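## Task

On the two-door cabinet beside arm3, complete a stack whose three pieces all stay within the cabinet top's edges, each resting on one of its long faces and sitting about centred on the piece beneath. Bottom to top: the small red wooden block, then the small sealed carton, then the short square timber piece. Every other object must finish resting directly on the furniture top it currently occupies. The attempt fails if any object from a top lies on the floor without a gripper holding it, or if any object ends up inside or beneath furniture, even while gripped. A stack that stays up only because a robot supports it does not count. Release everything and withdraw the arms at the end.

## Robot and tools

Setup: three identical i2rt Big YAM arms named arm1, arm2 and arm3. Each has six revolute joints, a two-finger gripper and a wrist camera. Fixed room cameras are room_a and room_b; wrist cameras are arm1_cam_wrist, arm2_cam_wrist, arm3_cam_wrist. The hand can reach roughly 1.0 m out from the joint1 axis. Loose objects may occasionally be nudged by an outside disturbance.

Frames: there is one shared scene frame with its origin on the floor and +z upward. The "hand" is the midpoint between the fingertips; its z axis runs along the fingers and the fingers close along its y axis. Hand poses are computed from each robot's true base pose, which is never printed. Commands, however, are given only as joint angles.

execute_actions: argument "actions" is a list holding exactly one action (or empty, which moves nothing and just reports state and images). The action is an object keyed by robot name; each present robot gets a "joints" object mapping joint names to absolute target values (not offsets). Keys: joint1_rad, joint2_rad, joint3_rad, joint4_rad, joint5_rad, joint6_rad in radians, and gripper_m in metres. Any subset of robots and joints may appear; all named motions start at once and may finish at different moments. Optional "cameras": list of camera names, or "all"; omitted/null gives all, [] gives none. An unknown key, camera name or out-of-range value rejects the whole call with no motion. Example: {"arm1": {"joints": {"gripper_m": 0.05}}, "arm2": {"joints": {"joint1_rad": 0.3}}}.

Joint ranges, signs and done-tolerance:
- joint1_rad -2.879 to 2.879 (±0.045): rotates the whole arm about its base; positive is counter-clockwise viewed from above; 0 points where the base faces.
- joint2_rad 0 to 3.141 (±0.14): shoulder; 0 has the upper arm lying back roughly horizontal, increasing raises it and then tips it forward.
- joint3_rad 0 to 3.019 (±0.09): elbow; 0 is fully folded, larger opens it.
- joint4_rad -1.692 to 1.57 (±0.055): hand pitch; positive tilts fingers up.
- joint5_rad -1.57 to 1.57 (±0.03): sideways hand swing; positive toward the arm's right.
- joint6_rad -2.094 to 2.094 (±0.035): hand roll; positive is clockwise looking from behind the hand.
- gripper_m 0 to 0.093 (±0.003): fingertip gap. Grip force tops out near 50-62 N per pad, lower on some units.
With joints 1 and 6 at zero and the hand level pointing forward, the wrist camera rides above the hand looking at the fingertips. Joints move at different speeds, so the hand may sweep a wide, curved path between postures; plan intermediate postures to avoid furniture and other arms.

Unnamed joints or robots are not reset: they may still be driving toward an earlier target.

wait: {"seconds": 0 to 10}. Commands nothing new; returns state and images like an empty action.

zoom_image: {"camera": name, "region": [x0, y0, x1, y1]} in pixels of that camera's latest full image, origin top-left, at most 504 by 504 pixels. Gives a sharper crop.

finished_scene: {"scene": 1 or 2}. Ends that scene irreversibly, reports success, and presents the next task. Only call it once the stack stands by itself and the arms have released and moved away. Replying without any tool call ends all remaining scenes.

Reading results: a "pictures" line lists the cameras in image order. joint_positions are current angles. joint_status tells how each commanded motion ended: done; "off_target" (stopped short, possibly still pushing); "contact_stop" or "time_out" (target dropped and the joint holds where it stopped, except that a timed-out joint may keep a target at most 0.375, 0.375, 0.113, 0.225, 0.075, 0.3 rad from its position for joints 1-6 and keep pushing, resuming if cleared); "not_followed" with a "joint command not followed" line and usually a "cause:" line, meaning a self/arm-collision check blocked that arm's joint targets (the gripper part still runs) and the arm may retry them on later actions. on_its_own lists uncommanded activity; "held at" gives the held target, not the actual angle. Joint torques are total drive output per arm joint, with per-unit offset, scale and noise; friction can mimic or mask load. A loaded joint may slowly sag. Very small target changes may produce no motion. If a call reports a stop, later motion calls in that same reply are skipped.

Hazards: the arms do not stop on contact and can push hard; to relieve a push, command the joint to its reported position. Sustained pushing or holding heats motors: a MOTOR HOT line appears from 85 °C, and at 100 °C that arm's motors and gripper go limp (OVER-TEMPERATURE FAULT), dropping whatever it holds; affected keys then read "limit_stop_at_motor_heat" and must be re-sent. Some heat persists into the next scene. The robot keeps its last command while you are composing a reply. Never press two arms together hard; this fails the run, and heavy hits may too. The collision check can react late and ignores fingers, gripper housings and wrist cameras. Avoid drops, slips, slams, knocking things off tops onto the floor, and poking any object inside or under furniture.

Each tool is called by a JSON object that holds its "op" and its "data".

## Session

{"op": "execute_actions", "data": {"actions": []}}

Scene clock: 0.00 s.
Joint torques (N m, as the arm reports them, + toward a larger angle): no reading
arm1.joint_positions: joint1_rad=-0.452 joint2_rad=+0.490 joint3_rad=+1.620 joint4_rad=-1.339 joint5_rad=-0.190 joint6_rad=+0.044 gripper_m=+0.095
arm1.joint_status: not commanded
arm1.hand: x=+1.1847 y=+0.1103 z=+1.4878 quat_wxyz=(-0.475, +0.466, -0.617, -0.421) (m; scene frame)
arm2.joint_positions: joint1_rad=-0.072 joint2_rad=+0.303 joint3_rad=+1.596 joint4_rad=-1.477 joint5_rad=+0.265 joint6_rad=-0.463 gripper_m=+0.094
arm2.joint_status: not commanded
arm2.hand: x=+0.0721 y=-0.1014 z=+1.5239 quat_wxyz=(-0.600, +0.586, -0.500, -0.215) (m; scene frame)
arm3.joint_positions: joint1_rad=-0.189 joint2_rad=+0.306 joint3_rad=+1.678 joint4_rad=-1.455 joint5_rad=-0.141 joint6_rad=+0.420 gripper_m=+0.095
arm3.joint_status: not commanded
arm3.hand: x=-1.1779 y=+0.1245 z=+1.5118 quat_wxyz=(-0.528, -0.658, -0.328, +0.424) (m; scene frame)
pictures: arm1_cam_wrist, arm2_cam_wrist, arm3_cam_wrist, room_a, room_b
Images, in order (width x height): arm1_cam_wrist 616x616, arm2_cam_wrist 616x616, arm3_cam_wrist 616x616, room_a 504x504, room_b 504x504.

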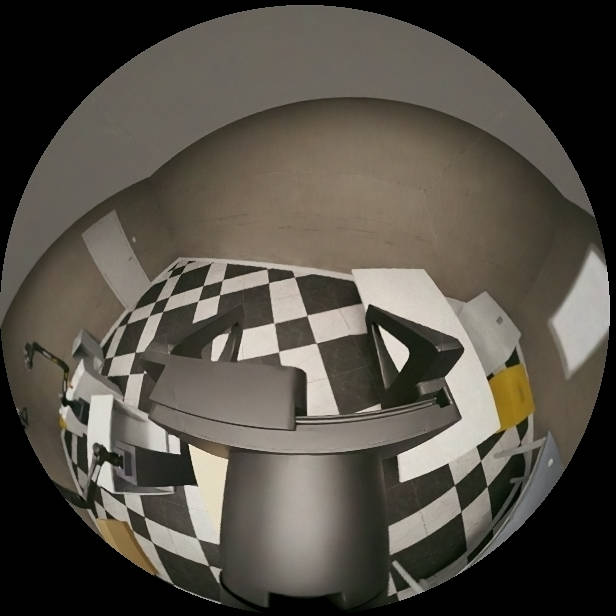

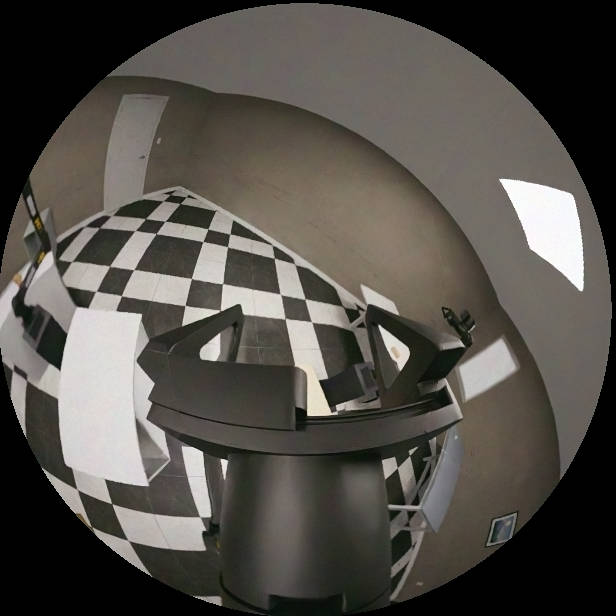

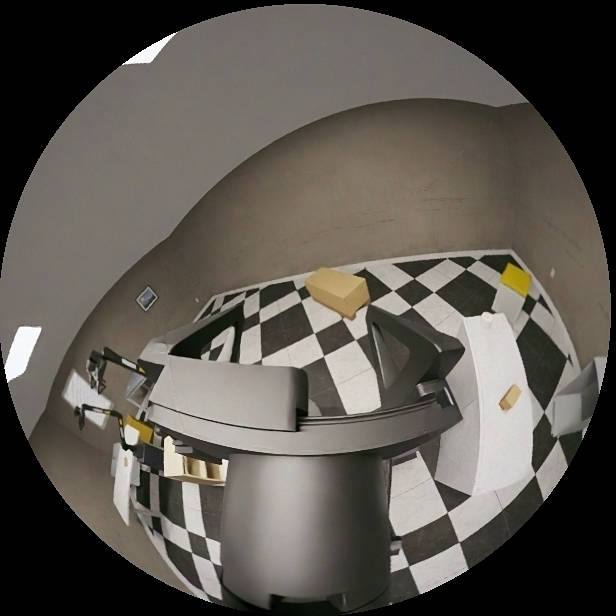

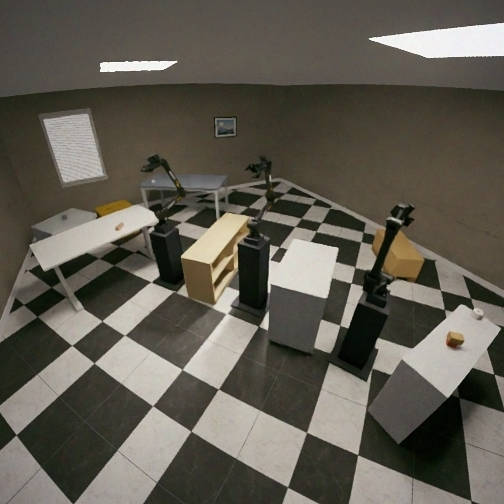

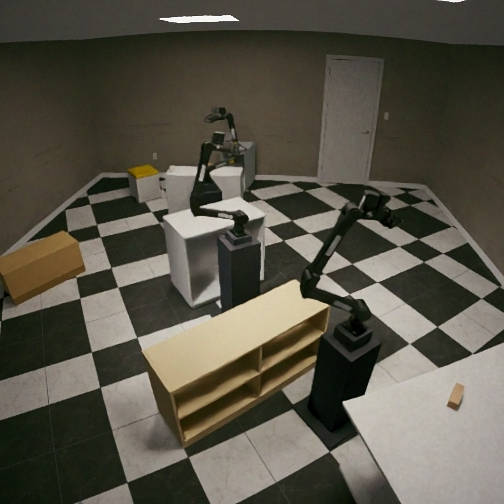

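{"op": "execute_actions", "data": {"actions": [{"arm1": {"joints": {"joint1_rad": -1.3, "joint2_rad": 1.7, "joint3_rad": 1.62, "joint4_rad": -1.47, "joint5_rad": 0, "joint6_rad": 0}}, "arm3": {"joints": {"joint1_rad": -1.55, "joint2_rad": 1.7, "joint3_rad": 1.62, "joint4_rad": -1.47, "joint5_rad": 0, "joint6_rad": 0}}, "arm2": {"joints": {"joint1_rad": -1.6, "joint2_rad": 1.7, "joint3_rad": 1.5, "joint4_rad": -1.35, "joint5_rad": 0, "joint6_rad": 0}}}]}}

Scene clock: 2.97 s.
Joint torques (N m, as the arm reports them, + toward a larger angle): arm1=[ -0.22 -14.64  10.59  -0.11   0.07  -0.02] | arm2=[ -0.09 -12.39  10.06   0.14   0.16   0.12] | arm3=[ -0.27 -16.69  11.14   0.13   0.15  -0.04]
arm1.joint_positions: joint1_rad=-1.310 joint2_rad=+1.709 joint3_rad=+1.600 joint4_rad=-1.455 joint5_rad=+0.000 joint6_rad=+0.008 gripper_m=+0.095
arm1.joint_status: all done
arm1.hand: x=+1.6675 y=+0.1558 z=+1.0372 quat_wxyz=(-0.008, +0.156, -0.988, -0.005) (m; scene frame)
arm2.joint_positions: joint1_rad=-1.609 joint2_rad=+1.708 joint3_rad=+1.492 joint4_rad=-1.347 joint5_rad=-0.002 joint6_rad=-0.013 gripper_m=+0.094
arm2.joint_status: all done
arm2.hand: x=+0.5415 y=-0.1540 z=+1.0630 quat_wxyz=(-0.006, -0.023, -1.000, +0.005) (m; scene frame)
arm3.joint_positions: joint1_rad=-1.553 joint2_rad=+1.697 joint3_rad=+1.609 joint4_rad=-1.463 joint5_rad=+0.000 joint6_rad=+0.009 gripper_m=+0.095
arm3.joint_status: all done
arm3.hand: x=-1.7163 y=+0.2106 z=+1.0667 quat_wxyz=(+0.001, -0.997, +0.078, +0.010) (m; scene frame)
pictures: arm1_cam_wrist, arm2_cam_wrist, arm3_cam_wrist, room_a, room_b
Images, in order (width x height): arm1_cam_wrist 616x616, arm2_cam_wrist 616x616, arm3_cam_wrist 616x616, room_a 504x504, room_b 504x504.

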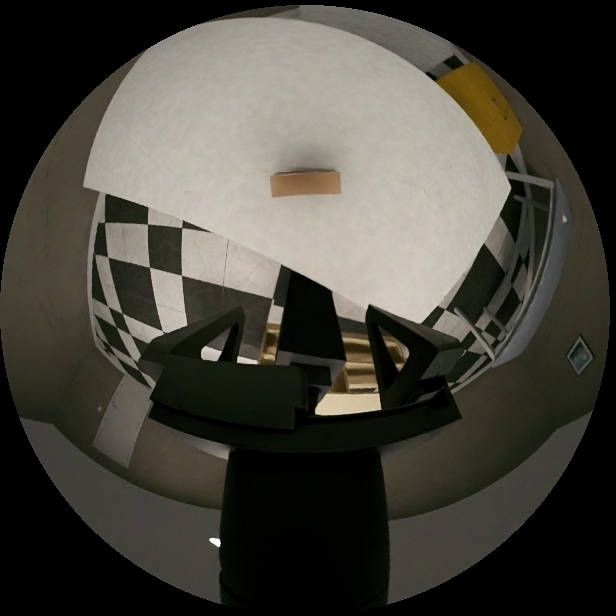

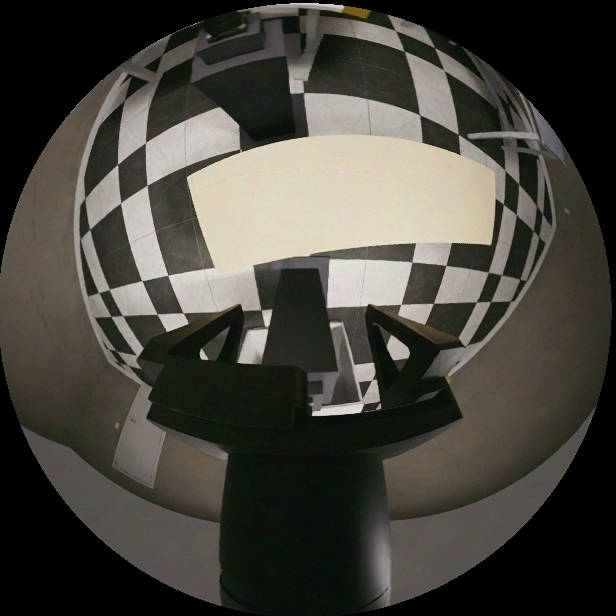

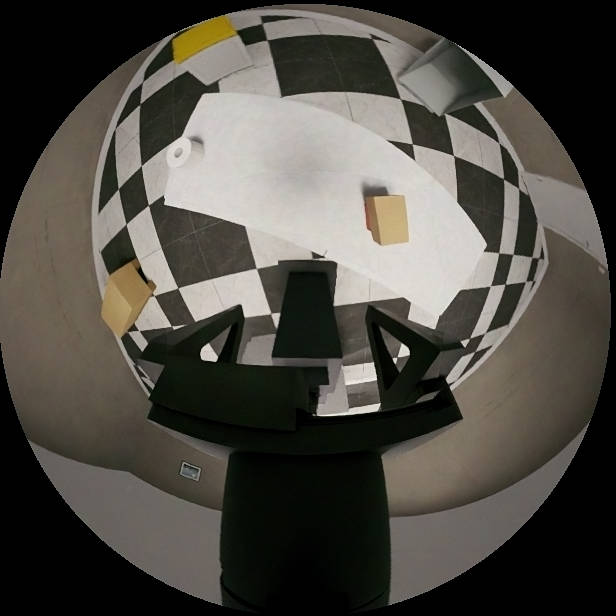

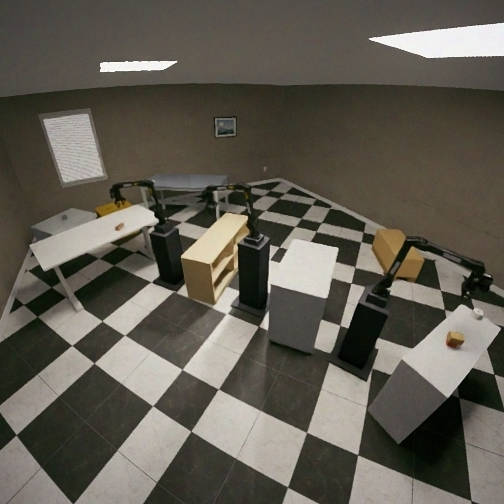

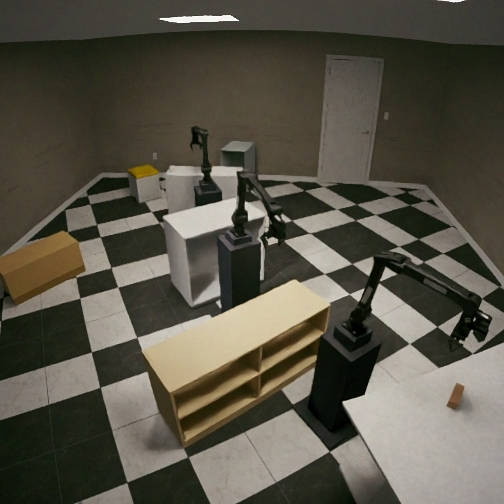

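{"op": "zoom_image", "data": {"camera": "arm1_cam_wrist", "region": [255, 150, 355, 220]}}

{"op": "zoom_image", "data": {"camera": "arm3_cam_wrist", "region": [345, 175, 435, 265]}}

{"op": "zoom_image", "data": {"camera": "arm2_cam_wrist", "region": [170, 110, 420, 290]}}

Region (255, 150, 355, 220) of arm1_cam_wrist's 616x616 image, scaled by 5.040, with more detail than that image has; it fills the top 353 rows of this view, and the rest is white.

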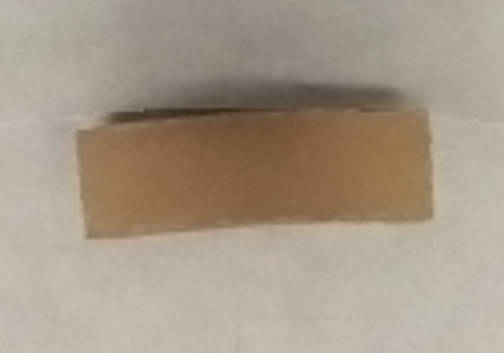

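Region (345, 175, 435, 265) of arm3_cam_wrist's 616x616 image, scaled by 5.600, with more detail than that image has.

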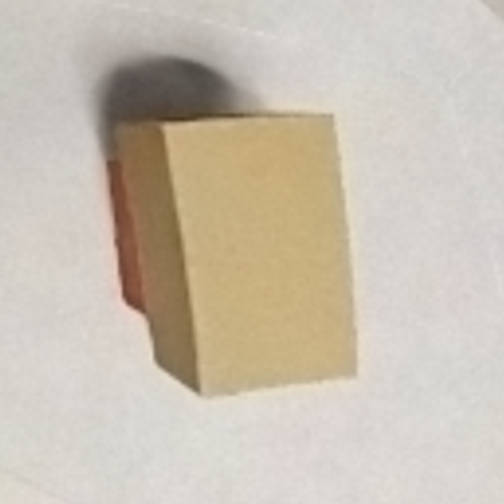

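Region (170, 110, 420, 290) of arm2_cam_wrist's 616x616 image, scaled by 2.016, with more detail than that image has; it fills the top 363 rows of this view, and the rest is white.

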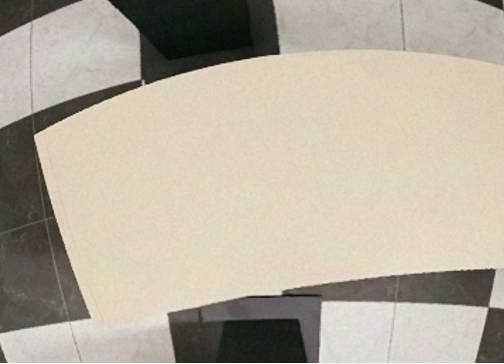

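{"op": "execute_actions", "data": {"actions": []}}

Scene clock: 5.50 s.
Joint torques (N m, as the arm reports them, + toward a larger angle): arm1=[ -0.57 -14.46  10.56  -0.03   0.12  -0.01] | arm2=[ -0.43 -12.47  10.03   0.14   0.16   0.13] | arm3=[  0.18 -16.77  11.23   0.11   0.16  -0.03]
arm1.joint_positions: joint1_rad=-1.310 joint2_rad=+1.709 joint3_rad=+1.600 joint4_rad=-1.455 joint5_rad=+0.000 joint6_rad=+0.008 gripper_m=+0.095
arm1.joint_status: all done
arm1.hand: x=+1.6675 y=+0.1558 z=+1.0372 quat_wxyz=(-0.008, +0.156, -0.988, -0.005) (m; scene frame)
arm2.joint_positions: joint1_rad=-1.609 joint2_rad=+1.708 joint3_rad=+1.492 joint4_rad=-1.347 joint5_rad=-0.002 joint6_rad=-0.013 gripper_m=+0.094
arm2.joint_status: all done
arm2.hand: x=+0.5415 y=-0.1540 z=+1.0630 quat_wxyz=(-0.006, -0.023, -1.000, +0.005) (m; scene frame)
arm3.joint_positions: joint1_rad=-1.553 joint2_rad=+1.697 joint3_rad=+1.609 joint4_rad=-1.463 joint5_rad=+0.000 joint6_rad=+0.009 gripper_m=+0.095
arm3.joint_status: all done
arm3.hand: x=-1.7163 y=+0.2106 z=+1.0667 quat_wxyz=(+0.001, -0.997, +0.078, +0.010) (m; scene frame)
pictures: arm1_cam_wrist, arm2_cam_wrist, arm3_cam_wrist, room_a, room_b
Images, in order (width x height): arm1_cam_wrist 616x616, arm2_cam_wrist 616x616, arm3_cam_wrist 616x616, room_a 504x504, room_b 504x504.

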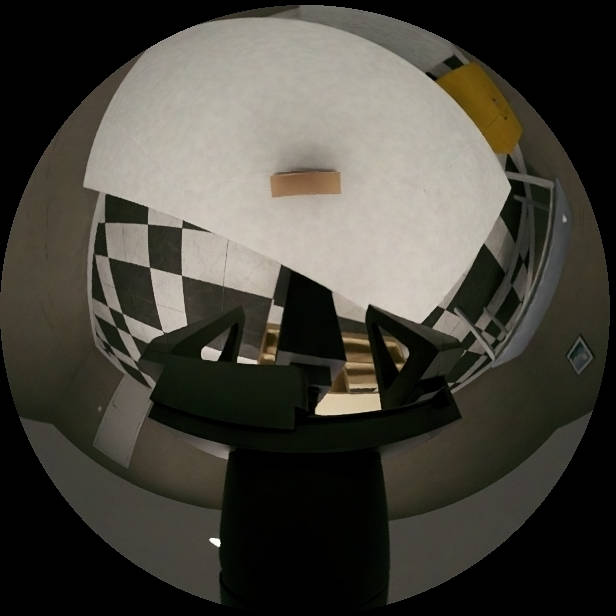

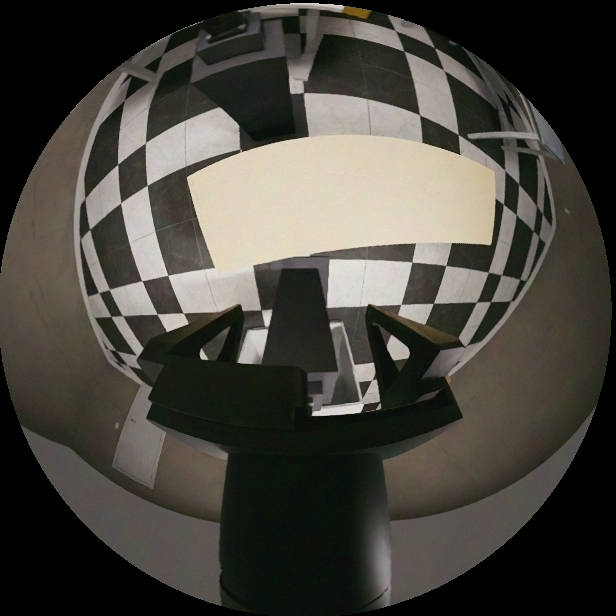

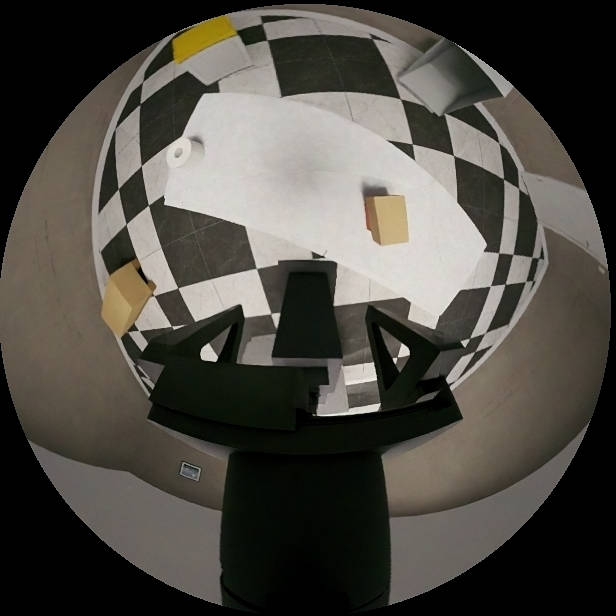

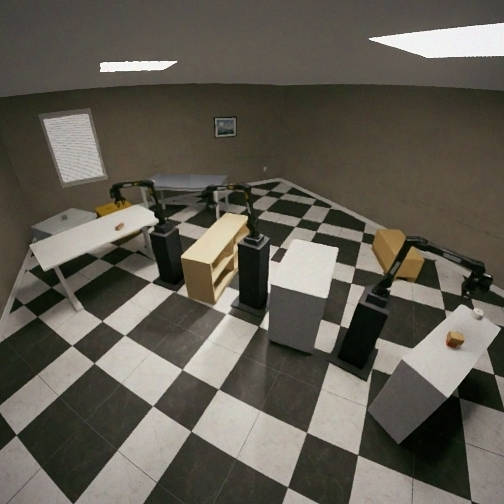

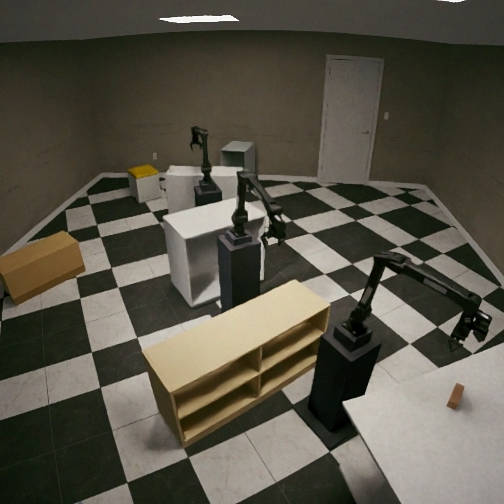

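{"op": "execute_actions", "data": {"actions": [{"arm1":{"joints":{"joint1_rad":-1.31,"joint2_rad":2.12,"joint3_rad":1.71,"joint4_rad":-1.01,"joint6_rad":1.52,"gripper_m":0.093}},"arm2":{"joints":{"joint1_rad":-1.2,"joint2_rad":0.9,"joint3_rad":1.15,"joint4_rad":-1.6}},"arm3":{"joints":{"joint1_rad":-1.85,"joint2_rad":1.965,"joint3_rad":1.715,"joint4_rad":-1.29,"joint6_rad":-0.3}}}], "cameras": ["arm1_cam_wrist","arm3_cam_wrist"]}}

Scene clock: 9.67 s.
Joint torques (N m, as the arm reports them, + toward a larger angle): arm1=[ -1.43 -18.5   10.51   1.64   0.23   0.08] | arm2=[-1.41 -0.34  9.13  0.5   0.16  0.12] | arm3=[ -0.75 -23.06  11.99   0.41   0.06  -0.03]
arm1.joint_positions: joint1_rad=-1.310 joint2_rad=+2.120 joint3_rad=+1.684 joint4_rad=-1.027 joint5_rad=+0.000 joint6_rad=+1.511 gripper_m=+0.093
arm1.joint_status: all done
arm1.hand: x=+1.7898 y=+0.1979 z=+0.8413 quat_wxyz=(-0.033, -0.559, -0.827, -0.048) (m; scene frame)
arm2.joint_positions: joint1_rad=-1.198 joint2_rad=+0.893 joint3_rad=+1.157 joint4_rad=-1.595 joint5_rad=-0.001 joint6_rad=-0.012 gripper_m=+0.094
arm2.joint_status: all done
arm2.hand: x=+0.2738 y=-0.0308 z=+1.2208 quat_wxyz=(-0.118, +0.181, -0.976, -0.014) (m; scene frame)
arm3.joint_positions: joint1_rad=-1.844 joint2_rad=+1.984 joint3_rad=+1.690 joint4_rad=-1.298 joint5_rad=+0.001 joint6_rad=-0.292 gripper_m=+0.095
arm3.joint_status: all done
arm3.hand: x=-1.7396 y=+0.3876 z=+0.9422 quat_wxyz=(-0.003, -0.997, +0.074, -0.010) (m; scene frame)
pictures: arm1_cam_wrist, arm3_cam_wrist
Images, in order (width x height): arm1_cam_wrist 616x616, arm3_cam_wrist 616x616.

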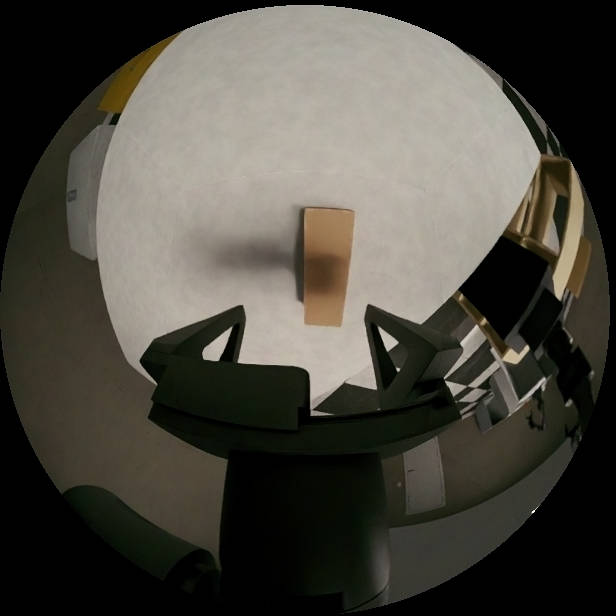

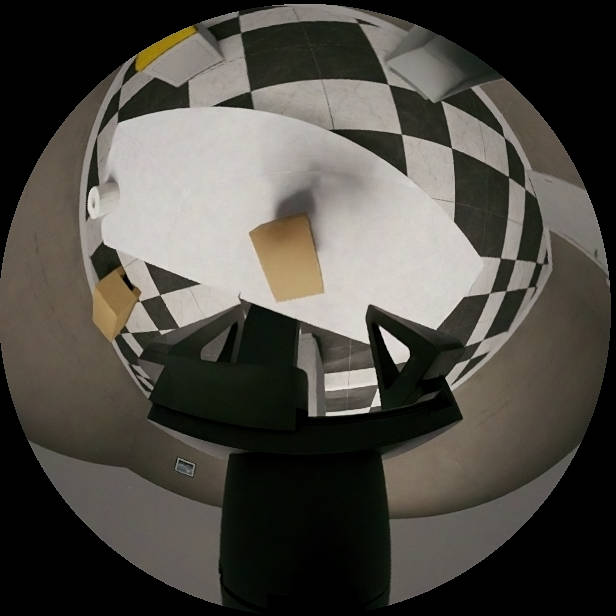

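{"op": "zoom_image", "data": {"camera": "arm3_cam_wrist", "region": [230, 190, 350, 310]}}

{"op": "execute_actions", "data": {"actions": [{"arm1":{"joints":{"joint2_rad":2.245}}}], "cameras": ["arm1_cam_wrist"]}}

Region (230, 190, 350, 310) of arm3_cam_wrist's 616x616 image, scaled by 4.200, with more detail than that image has.

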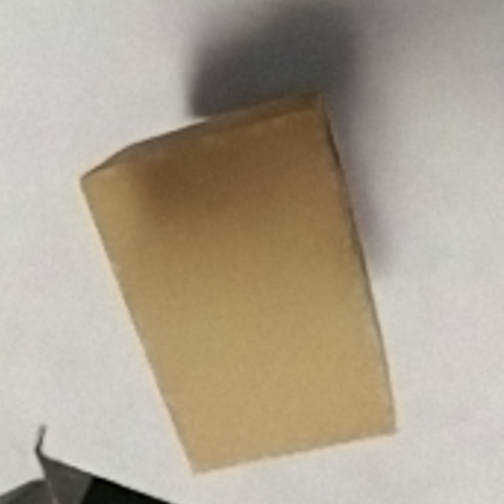

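Scene clock: 11.87 s.
Joint torques (N m, as the arm reports them, + toward a larger angle): arm1=[ -1.5  -19.53   9.53   1.26   0.17   0.15] | arm2=[-1.43 -0.38  9.14  0.49  0.16  0.12] | arm3=[ -0.93 -22.76  12.04   0.46   0.06  -0.05]
arm1.joint_positions: joint1_rad=-1.310 joint2_rad=+2.258 joint3_rad=+1.686 joint4_rad=-1.024 joint5_rad=+0.000 joint6_rad=+1.511 gripper_m=+0.093
arm1.joint_status: all done
arm1.hand: x=+1.7709 y=+0.1921 z=+0.7565 quat_wxyz=(+0.007, -0.560, -0.828, +0.004) (m; scene frame)
arm2.joint_positions: joint1_rad=-1.198 joint2_rad=+0.893 joint3_rad=+1.157 joint4_rad=-1.595 joint5_rad=-0.001 joint6_rad=-0.012 gripper_m=+0.094
arm2.joint_status: not commanded
arm2.hand: x=+0.2738 y=-0.0308 z=+1.2208 quat_wxyz=(-0.118, +0.181, -0.976, -0.014) (m; scene frame)
arm3.joint_positions: joint1_rad=-1.844 joint2_rad=+1.984 joint3_rad=+1.690 joint4_rad=-1.298 joint5_rad=+0.001 joint6_rad=-0.292 gripper_m=+0.095
arm3.joint_status: not commanded
arm3.hand: x=-1.7396 y=+0.3876 z=+0.9422 quat_wxyz=(-0.003, -0.997, +0.074, -0.010) (m; scene frame)
pictures: arm1_cam_wrist
Images, in order (width x height): arm1_cam_wrist 616x616.

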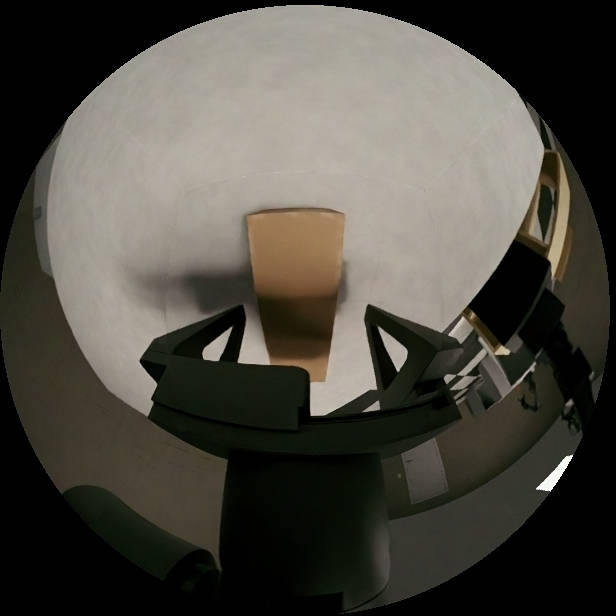

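{"op": "execute_actions", "data": {"actions": [{"arm1":{"joints":{"gripper_m":0.03}},"arm3":{"joints":{"joint1_rad":-1.4,"joint2_rad":1.7,"joint3_rad":1.6,"joint4_rad":-1.46,"joint6_rad":0.0}}}], "cameras": ["arm1_cam_wrist"]}}

Scene clock: 16.80 s.
Joint torques (N m, as the arm reports them, + toward a larger angle): arm1=[ -1.5  -19.88   9.51   1.09   0.17   0.1 ] | arm2=[-1.44 -0.33  9.14  0.5   0.16  0.12] | arm3=[ -0.06 -15.19  10.58   0.03   0.2    0.13]
arm1.joint_positions: joint1_rad=-1.310 joint2_rad=+2.258 joint3_rad=+1.686 joint4_rad=-1.022 joint5_rad=+0.000 joint6_rad=+1.512 gripper_m=+0.046
arm1.joint_status: gripper_m off_target (ended at +0.046, target +0.030)
arm1.hand: x=+1.7713 y=+0.1923 z=+0.7565 quat_wxyz=(+0.007, -0.561, -0.828, +0.004) (m; scene frame)
arm2.joint_positions: joint1_rad=-1.198 joint2_rad=+0.893 joint3_rad=+1.157 joint4_rad=-1.595 joint5_rad=-0.001 joint6_rad=-0.012 gripper_m=+0.094
arm2.joint_status: not commanded
arm2.hand: x=+0.2738 y=-0.0308 z=+1.2208 quat_wxyz=(-0.118, +0.181, -0.976, -0.014) (m; scene frame)
arm3.joint_positions: joint1_rad=-1.403 joint2_rad=+1.682 joint3_rad=+1.596 joint4_rad=-1.451 joint5_rad=-0.002 joint6_rad=-0.009 gripper_m=+0.095
arm3.joint_status: all done
arm3.hand: x=-1.7202 y=+0.1327 z=+1.0691 quat_wxyz=(-0.001, -1.000, -0.005, +0.017) (m; scene frame)
pictures: arm1_cam_wrist
Images, in order (width x height): arm1_cam_wrist 616x616.

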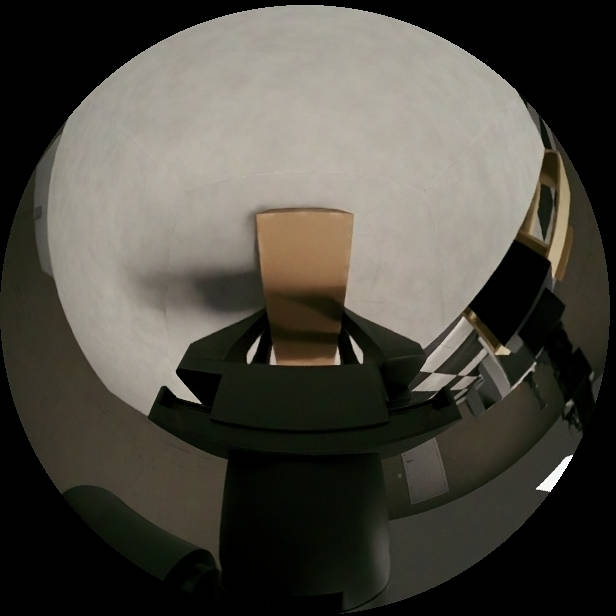

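{"op": "execute_actions", "data": {"actions": [{"arm1":{"joints":{"joint1_rad":1.685,"joint2_rad":1.95,"joint6_rad":0.115}},"arm3":{"joints":{"joint1_rad":1.4}},"arm2":{"joints":{"joint1_rad":-1.52}}}], "cameras": ["arm1_cam_wrist","arm3_cam_wrist","room_b"]}}

Scene clock: 21.80 s.
Joint torques (N m, as the arm reports them, + toward a larger angle): arm1=[ -2.14 -19.5    9.98   1.29   0.22  -0.03] | arm2=[-2.07 -0.3   9.12  0.51  0.16  0.12] | arm3=[ -0.7  -17.17  10.54   0.02   0.18   0.12]
arm1.joint_positions: joint1_rad=+1.694 joint2_rad=+1.978 joint3_rad=+1.701 joint4_rad=-1.009 joint5_rad=-0.002 joint6_rad=+0.122 gripper_m=+0.046
arm1.joint_status: all done
arm1.hand: x=+0.5127 y=-0.1301 z=+0.9286 quat_wxyz=(+0.018, +0.990, +0.031, -0.137) (m; scene frame)
arm2.joint_positions: joint1_rad=-1.512 joint2_rad=+0.893 joint3_rad=+1.157 joint4_rad=-1.595 joint5_rad=-0.001 joint6_rad=-0.012 gripper_m=+0.094
arm2.joint_status: all done
arm2.hand: x=+0.2899 y=-0.1117 z=+1.2219 quat_wxyz=(-0.121, +0.026, -0.992, +0.004) (m; scene frame)
arm3.joint_positions: joint1_rad=+1.405 joint2_rad=+1.699 joint3_rad=+1.596 joint4_rad=-1.451 joint5_rad=-0.001 joint6_rad=-0.007 gripper_m=+0.095
arm3.joint_status: all done
arm3.hand: x=-0.7070 y=-0.0374 z=+1.0605 quat_wxyz=(-0.008, -0.162, -0.987, +0.001) (m; scene frame)
pictures: arm1_cam_wrist, arm3_cam_wrist, room_b
Images, in order (width x height): arm1_cam_wrist 616x616, arm3_cam_wrist 616x616, room_b 504x504.

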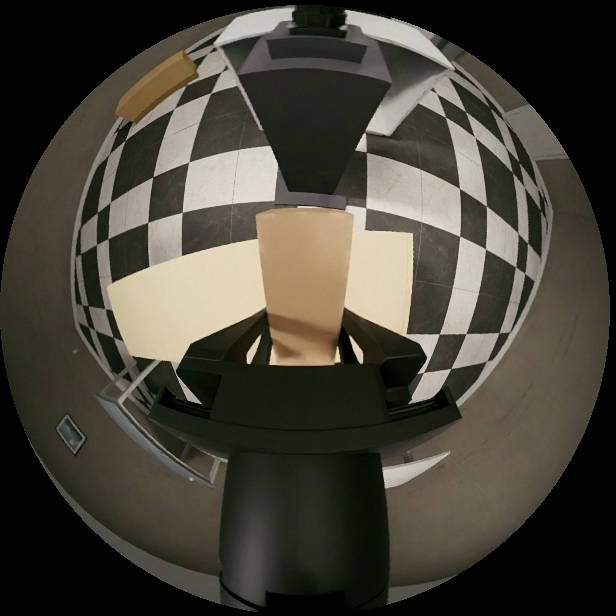

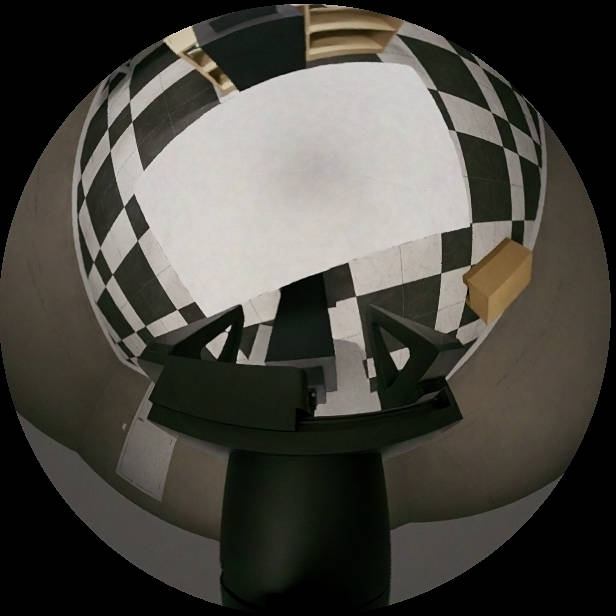

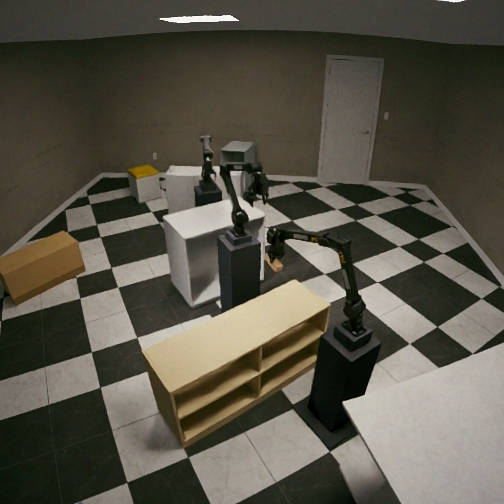

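{"op": "execute_actions", "data": {"actions": [{"arm1":{"joints":{"joint2_rad":2.2,"joint3_rad":1.405,"joint4_rad":-0.66}},"arm3":{"joints":{"joint1_rad":1.535,"joint2_rad":1.1,"joint3_rad":1.2,"joint4_rad":-1.6}}}], "cameras": ["arm1_cam_wrist"]}}

Scene clock: 24.50 s.
Joint torques (N m, as the arm reports them, + toward a larger angle): arm1=[ -2.38 -16.99   8.43   1.52   0.2   -0.02] | arm2=[-2.04 -0.34  9.14  0.51  0.16  0.12] | arm3=[-0.34 -5.16  9.91  0.22  0.19  0.13]
arm1.joint_positions: joint1_rad=+1.694 joint2_rad=+2.206 joint3_rad=+1.380 joint4_rad=-0.674 joint5_rad=-0.002 joint6_rad=+0.121 gripper_m=+0.046
arm1.joint_status: all done
arm1.hand: x=+0.6063 y=-0.1108 z=+0.6869 quat_wxyz=(+0.002, +0.999, +0.031, -0.031) (m; scene frame)
arm2.joint_positions: joint1_rad=-1.512 joint2_rad=+0.893 joint3_rad=+1.157 joint4_rad=-1.595 joint5_rad=-0.001 joint6_rad=-0.012 gripper_m=+0.094
arm2.joint_status: not commanded
arm2.hand: x=+0.2899 y=-0.1117 z=+1.2219 quat_wxyz=(-0.121, +0.026, -0.992, +0.004) (m; scene frame)
arm3.joint_positions: joint1_rad=+1.539 joint2_rad=+1.089 joint3_rad=+1.205 joint4_rad=-1.595 joint5_rad=-0.001 joint6_rad=-0.007 gripper_m=+0.095
arm3.joint_status: all done
arm3.hand: x=-0.8978 y=+0.0717 z=+1.1455 quat_wxyz=(-0.046, -0.096, -0.994, +0.004) (m; scene frame)
pictures: arm1_cam_wrist
Images, in order (width x height): arm1_cam_wrist 616x616.

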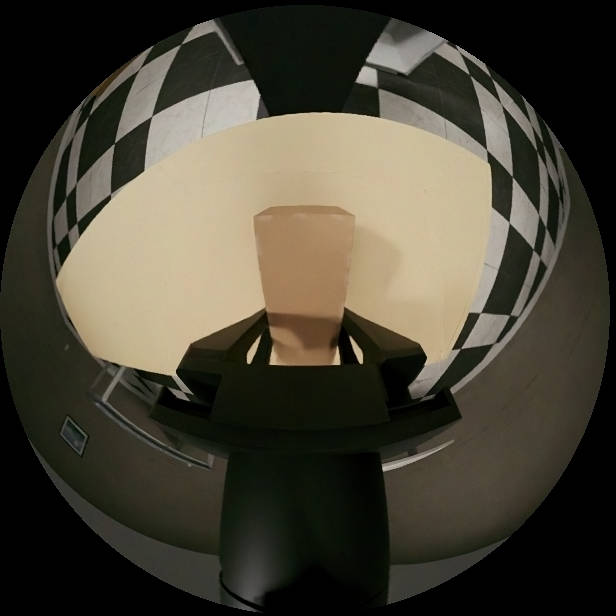

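{"op": "execute_actions", "data": {"actions": [{"arm1":{"joints":{"joint2_rad":2.28,"joint4_rad":-0.645}}}], "cameras": ["arm1_cam_wrist","room_b"]}}

Scene clock: 25.63 s.
Joint torques (N m, as the arm reports them, + toward a larger angle): arm1=[ -2.5  -17.04   7.66   1.3    0.14   0.01] | arm2=[-2.04 -0.32  9.13  0.51  0.16  0.12] | arm3=[-0.67 -5.47  9.9   0.23  0.19  0.12]
arm1.joint_positions: joint1_rad=+1.694 joint2_rad=+2.284 joint3_rad=+1.382 joint4_rad=-0.659 joint5_rad=-0.001 joint6_rad=+0.121 gripper_m=+0.046
arm1.joint_status: all done
arm1.hand: x=+0.6235 y=-0.1073 z=+0.6450 quat_wxyz=(-0.003, +1.000, +0.031, -0.001) (m; scene frame)
arm2.joint_positions: joint1_rad=-1.512 joint2_rad=+0.893 joint3_rad=+1.157 joint4_rad=-1.595 joint5_rad=-0.001 joint6_rad=-0.012 gripper_m=+0.094
arm2.joint_status: not commanded
arm2.hand: x=+0.2899 y=-0.1117 z=+1.2219 quat_wxyz=(-0.121, +0.026, -0.992, +0.004) (m; scene frame)
arm3.joint_positions: joint1_rad=+1.539 joint2_rad=+1.089 joint3_rad=+1.205 joint4_rad=-1.595 joint5_rad=-0.001 joint6_rad=-0.007 gripper_m=+0.095
arm3.joint_status: not commanded
arm3.hand: x=-0.8978 y=+0.0717 z=+1.1455 quat_wxyz=(-0.046, -0.096, -0.994, +0.004) (m; scene frame)
pictures: arm1_cam_wrist, room_b
Images, in order (width x height): arm1_cam_wrist 616x616, room_b 504x504.

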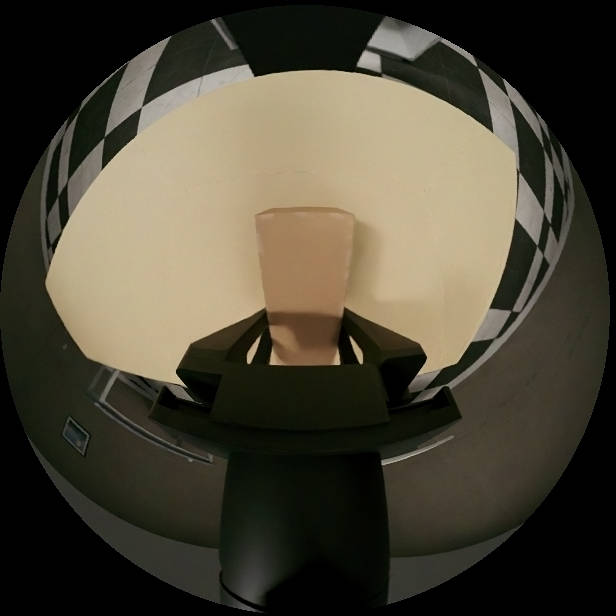

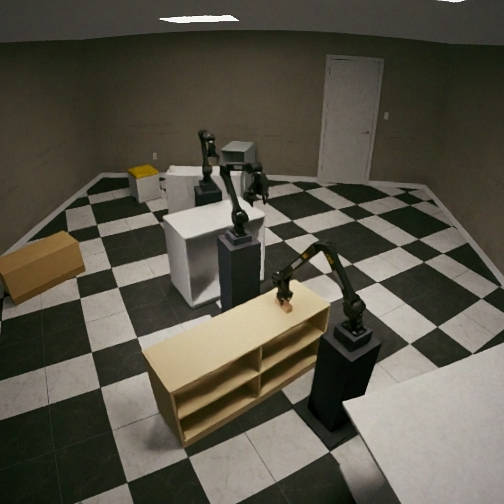

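{"op": "execute_actions", "data": {"actions": [{"arm1":{"joints":{"gripper_m":0.093}}}], "cameras": ["arm1_cam_wrist"]}}

Scene clock: 26.47 s.
Joint torques (N m, as the arm reports them, + toward a larger angle): arm1=[ -2.07 -17.51   7.68   1.49   0.16   0.  ] | arm2=[-2.04 -0.3   9.13  0.51  0.16  0.12] | arm3=[-0.74 -5.19  9.89  0.18  0.17  0.13]
arm1.joint_positions: joint1_rad=+1.694 joint2_rad=+2.284 joint3_rad=+1.382 joint4_rad=-0.659 joint5_rad=-0.001 joint6_rad=+0.121 gripper_m=+0.093
arm1.joint_status: all done
arm1.hand: x=+0.6235 y=-0.1073 z=+0.6450 quat_wxyz=(-0.003, +1.000, +0.031, -0.001) (m; scene frame)
arm2.joint_positions: joint1_rad=-1.512 joint2_rad=+0.893 joint3_rad=+1.157 joint4_rad=-1.595 joint5_rad=-0.001 joint6_rad=-0.012 gripper_m=+0.094
arm2.joint_status: not commanded
arm2.hand: x=+0.2899 y=-0.1117 z=+1.2219 quat_wxyz=(-0.121, +0.026, -0.992, +0.004) (m; scene frame)
arm3.joint_positions: joint1_rad=+1.539 joint2_rad=+1.089 joint3_rad=+1.205 joint4_rad=-1.595 joint5_rad=-0.001 joint6_rad=-0.007 gripper_m=+0.095
arm3.joint_status: not commanded
arm3.hand: x=-0.8978 y=+0.0717 z=+1.1455 quat_wxyz=(-0.046, -0.096, -0.994, +0.004) (m; scene frame)
pictures: arm1_cam_wrist
Images, in order (width x height): arm1_cam_wrist 616x616.

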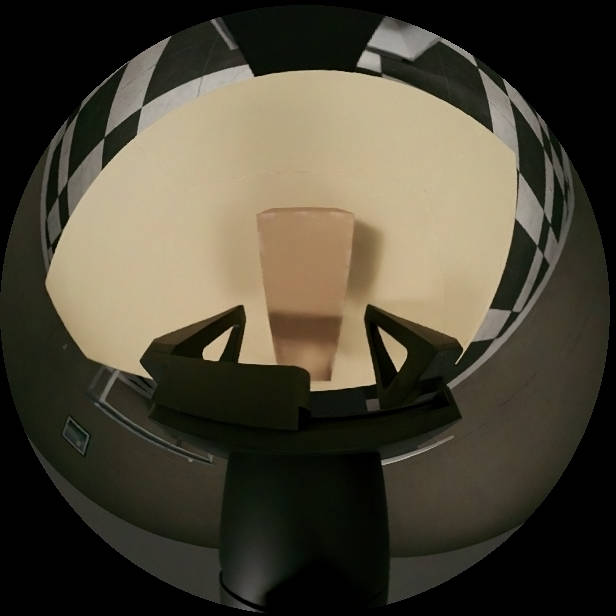

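{"op": "execute_actions", "data": {"actions": [{"arm1":{"joints":{"joint2_rad":2.08}},"arm2":{"joints":{"joint1_rad":-1.53,"joint2_rad":1.1,"joint3_rad":1.61,"joint4_rad":-0.645,"joint6_rad":-0.045,"gripper_m":0.093}}}], "cameras": []}}

{"op": "execute_actions", "data": {"actions": [{"arm1":{"joints":{"joint1_rad":0.3,"joint2_rad":1.4}},"arm2":{"joints":{"joint2_rad":2.36}}}], "cameras": ["arm2_cam_wrist","room_b"]}}

Scene clock: 30.73 s.
Joint torques (N m, as the arm reports them, + toward a larger angle): arm1=[ -2.96 -16.27   8.49   1.76   0.15  -0.03] | arm2=[-2.62 -3.58 14.42  2.53  0.16 -0.11] | arm3=[-0.7  -5.37  9.89  0.25  0.16  0.11]
arm1.joint_positions: joint1_rad=+1.694 joint2_rad=+2.071 joint3_rad=+1.393 joint4_rad=-0.657 joint5_rad=-0.001 joint6_rad=+0.121 gripper_m=+0.093
arm1.joint_status: all done
arm1.hand: x=+0.5659 y=-0.1189 z=+0.7690 quat_wxyz=(+0.014, +0.993, +0.031, -0.112) (m; scene frame)
arm2.joint_positions: joint1_rad=-1.517 joint2_rad=+1.093 joint3_rad=+1.558 joint4_rad=-0.666 joint5_rad=-0.001 joint6_rad=-0.031 gripper_m=+0.093
arm2.joint_status: all done
arm2.hand: x=+0.5148 y=-0.1016 z=+1.5140 quat_wxyz=(-0.634, +0.030, -0.773, +0.003) (m; scene frame)
arm3.joint_positions: joint1_rad=+1.539 joint2_rad=+1.089 joint3_rad=+1.205 joint4_rad=-1.595 joint5_rad=-0.001 joint6_rad=-0.007 gripper_m=+0.095
arm3.joint_status: not commanded
arm3.hand: x=-0.8978 y=+0.0717 z=+1.1455 quat_wxyz=(-0.046, -0.096, -0.994, +0.004) (m; scene frame)
pictures: none
No camera images: the call's "cameras" was empty. Leave "cameras" out to get every camera's image.

Scene clock: 32.50 s.
Joint torques (N m, as the arm reports them, + toward a larger angle): arm1=[ -1.13 -10.88  10.78   2.5    0.05  -0.02] | arm2=[ -2.78 -18.21   9.37   0.57   0.16  -0.11] | arm3=[-0.49 -5.04  9.87  0.25  0.19  0.14]
arm1.joint_positions: joint1_rad=+0.294 joint2_rad=+1.397 joint3_rad=+1.398 joint4_rad=-0.652 joint5_rad=+0.002 joint6_rad=+0.121 gripper_m=+0.093
arm1.joint_status: all done
arm1.hand: x=+0.9626 y=+0.5536 z=+1.1933 quat_wxyz=(-0.237, +0.703, -0.553, -0.379) (m; scene frame)
arm2.joint_positions: joint1_rad=-1.517 joint2_rad=+2.382 joint3_rad=+1.579 joint4_rad=-0.649 joint5_rad=-0.001 joint6_rad=-0.031 gripper_m=+0.093
arm2.joint_status: all done
arm2.hand: x=+0.6647 y=-0.1063 z=+0.7171 quat_wxyz=(-0.061, +0.033, -0.998, +0.006) (m; scene frame)
arm3.joint_positions: joint1_rad=+1.539 joint2_rad=+1.089 joint3_rad=+1.205 joint4_rad=-1.595 joint5_rad=-0.001 joint6_rad=-0.007 gripper_m=+0.095
arm3.joint_status: not commanded
arm3.hand: x=-0.8978 y=+0.0717 z=+1.1455 quat_wxyz=(-0.046, -0.096, -0.994, +0.004) (m; scene frame)
pictures: arm2_cam_wrist, room_b
Images, in order (width x height): arm2_cam_wrist 616x616, room_b 504x504.

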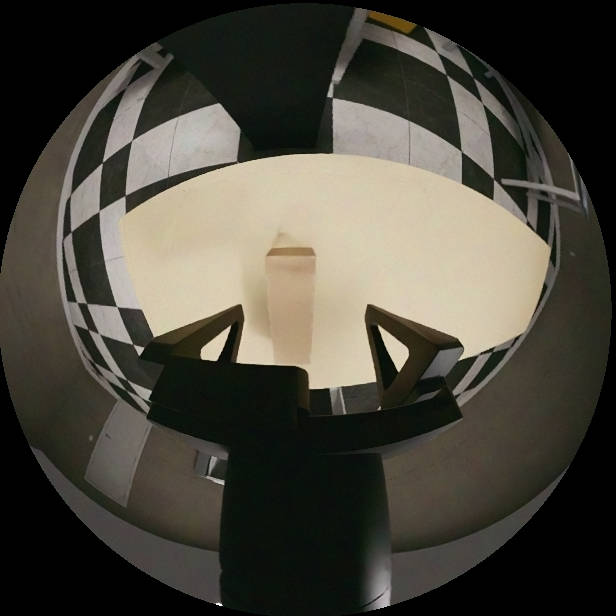

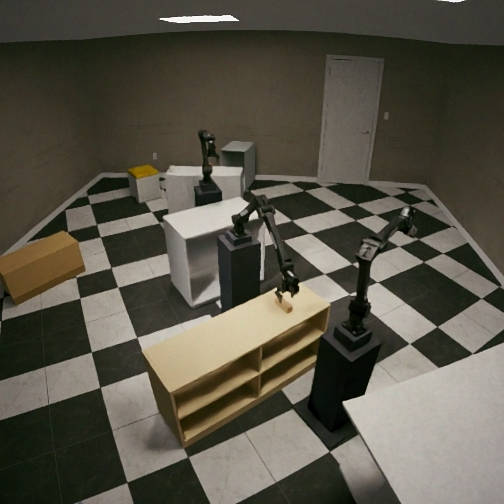

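{"op": "execute_actions", "data": {"actions": [{"arm2":{"joints":{"joint1_rad":-1.485,"joint2_rad":2.495,"joint6_rad":-0.02}}}], "cameras": ["arm2_cam_wrist"]}}

Scene clock: 34.13 s.
Joint torques (N m, as the arm reports them, + toward a larger angle): arm1=[ -1.46 -10.56  10.8    2.63   0.03   0.02] | arm2=[ -0.88 -18.26   8.16   0.38   0.16   0.11] | arm3=[-0.49 -5.39  9.8   0.21  0.18  0.14]
arm1.joint_positions: joint1_rad=+0.294 joint2_rad=+1.397 joint3_rad=+1.398 joint4_rad=-0.652 joint5_rad=+0.002 joint6_rad=+0.121 gripper_m=+0.093
arm1.joint_status: not commanded
arm1.hand: x=+0.9626 y=+0.5536 z=+1.1933 quat_wxyz=(-0.237, +0.703, -0.553, -0.379) (m; scene frame)
arm2.joint_positions: joint1_rad=-1.492 joint2_rad=+2.517 joint3_rad=+1.580 joint4_rad=-0.649 joint5_rad=-0.001 joint6_rad=-0.031 gripper_m=+0.093
arm2.joint_status: all done
arm2.hand: x=+0.6184 y=-0.0942 z=+0.6375 quat_wxyz=(+0.006, +0.045, -0.999, +0.006) (m; scene frame)
arm3.joint_positions: joint1_rad=+1.539 joint2_rad=+1.089 joint3_rad=+1.205 joint4_rad=-1.595 joint5_rad=-0.001 joint6_rad=-0.007 gripper_m=+0.095
arm3.joint_status: not commanded
arm3.hand: x=-0.8978 y=+0.0717 z=+1.1455 quat_wxyz=(-0.046, -0.096, -0.994, +0.004) (m; scene frame)
pictures: arm2_cam_wrist
Images, in order (width x height): arm2_cam_wrist 616x616.

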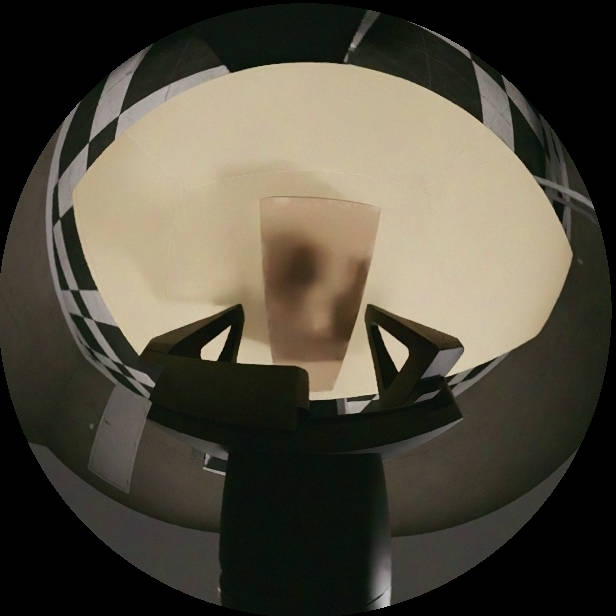

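{"op": "execute_actions", "data": {"actions": [{"arm2":{"joints":{"gripper_m":0.03}}}], "cameras": ["arm2_cam_wrist"]}}

Scene clock: 35.07 s.
Joint torques (N m, as the arm reports them, + toward a larger angle): arm1=[ -1.09 -11.16  10.81   2.49   0.01  -0.01] | arm2=[ -0.86 -18.29   8.17   0.37   0.11   0.11] | arm3=[-0.56 -5.5   9.9   0.25  0.16  0.14]
arm1.joint_positions: joint1_rad=+0.294 joint2_rad=+1.397 joint3_rad=+1.398 joint4_rad=-0.652 joint5_rad=+0.002 joint6_rad=+0.121 gripper_m=+0.093
arm1.joint_status: not commanded
arm1.hand: x=+0.9626 y=+0.5536 z=+1.1933 quat_wxyz=(-0.237, +0.703, -0.553, -0.379) (m; scene frame)
arm2.joint_positions: joint1_rad=-1.492 joint2_rad=+2.517 joint3_rad=+1.580 joint4_rad=-0.649 joint5_rad=+0.000 joint6_rad=-0.030 gripper_m=+0.046
arm2.joint_status: gripper_m off_target (ended at +0.046, target +0.030)
arm2.hand: x=+0.6184 y=-0.0944 z=+0.6375 quat_wxyz=(+0.006, +0.045, -0.999, +0.006) (m; scene frame)
arm3.joint_positions: joint1_rad=+1.539 joint2_rad=+1.089 joint3_rad=+1.205 joint4_rad=-1.595 joint5_rad=-0.001 joint6_rad=-0.007 gripper_m=+0.095
arm3.joint_status: not commanded
arm3.hand: x=-0.8978 y=+0.0717 z=+1.1455 quat_wxyz=(-0.046, -0.096, -0.994, +0.004) (m; scene frame)
pictures: arm2_cam_wrist
Images, in order (width x height): arm2_cam_wrist 616x616.

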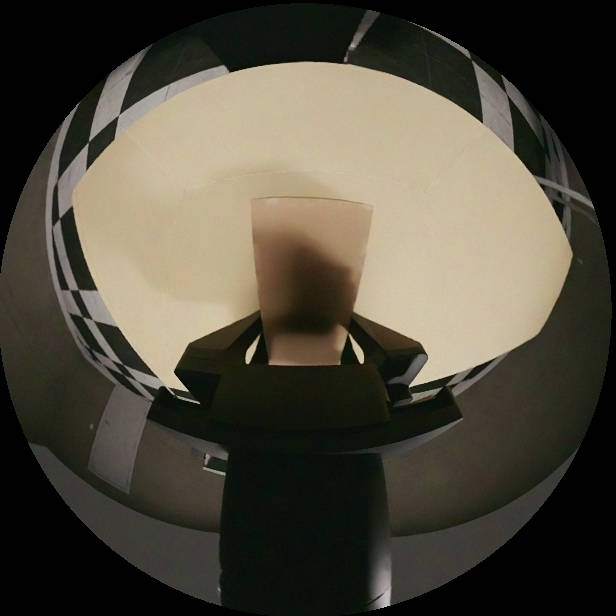

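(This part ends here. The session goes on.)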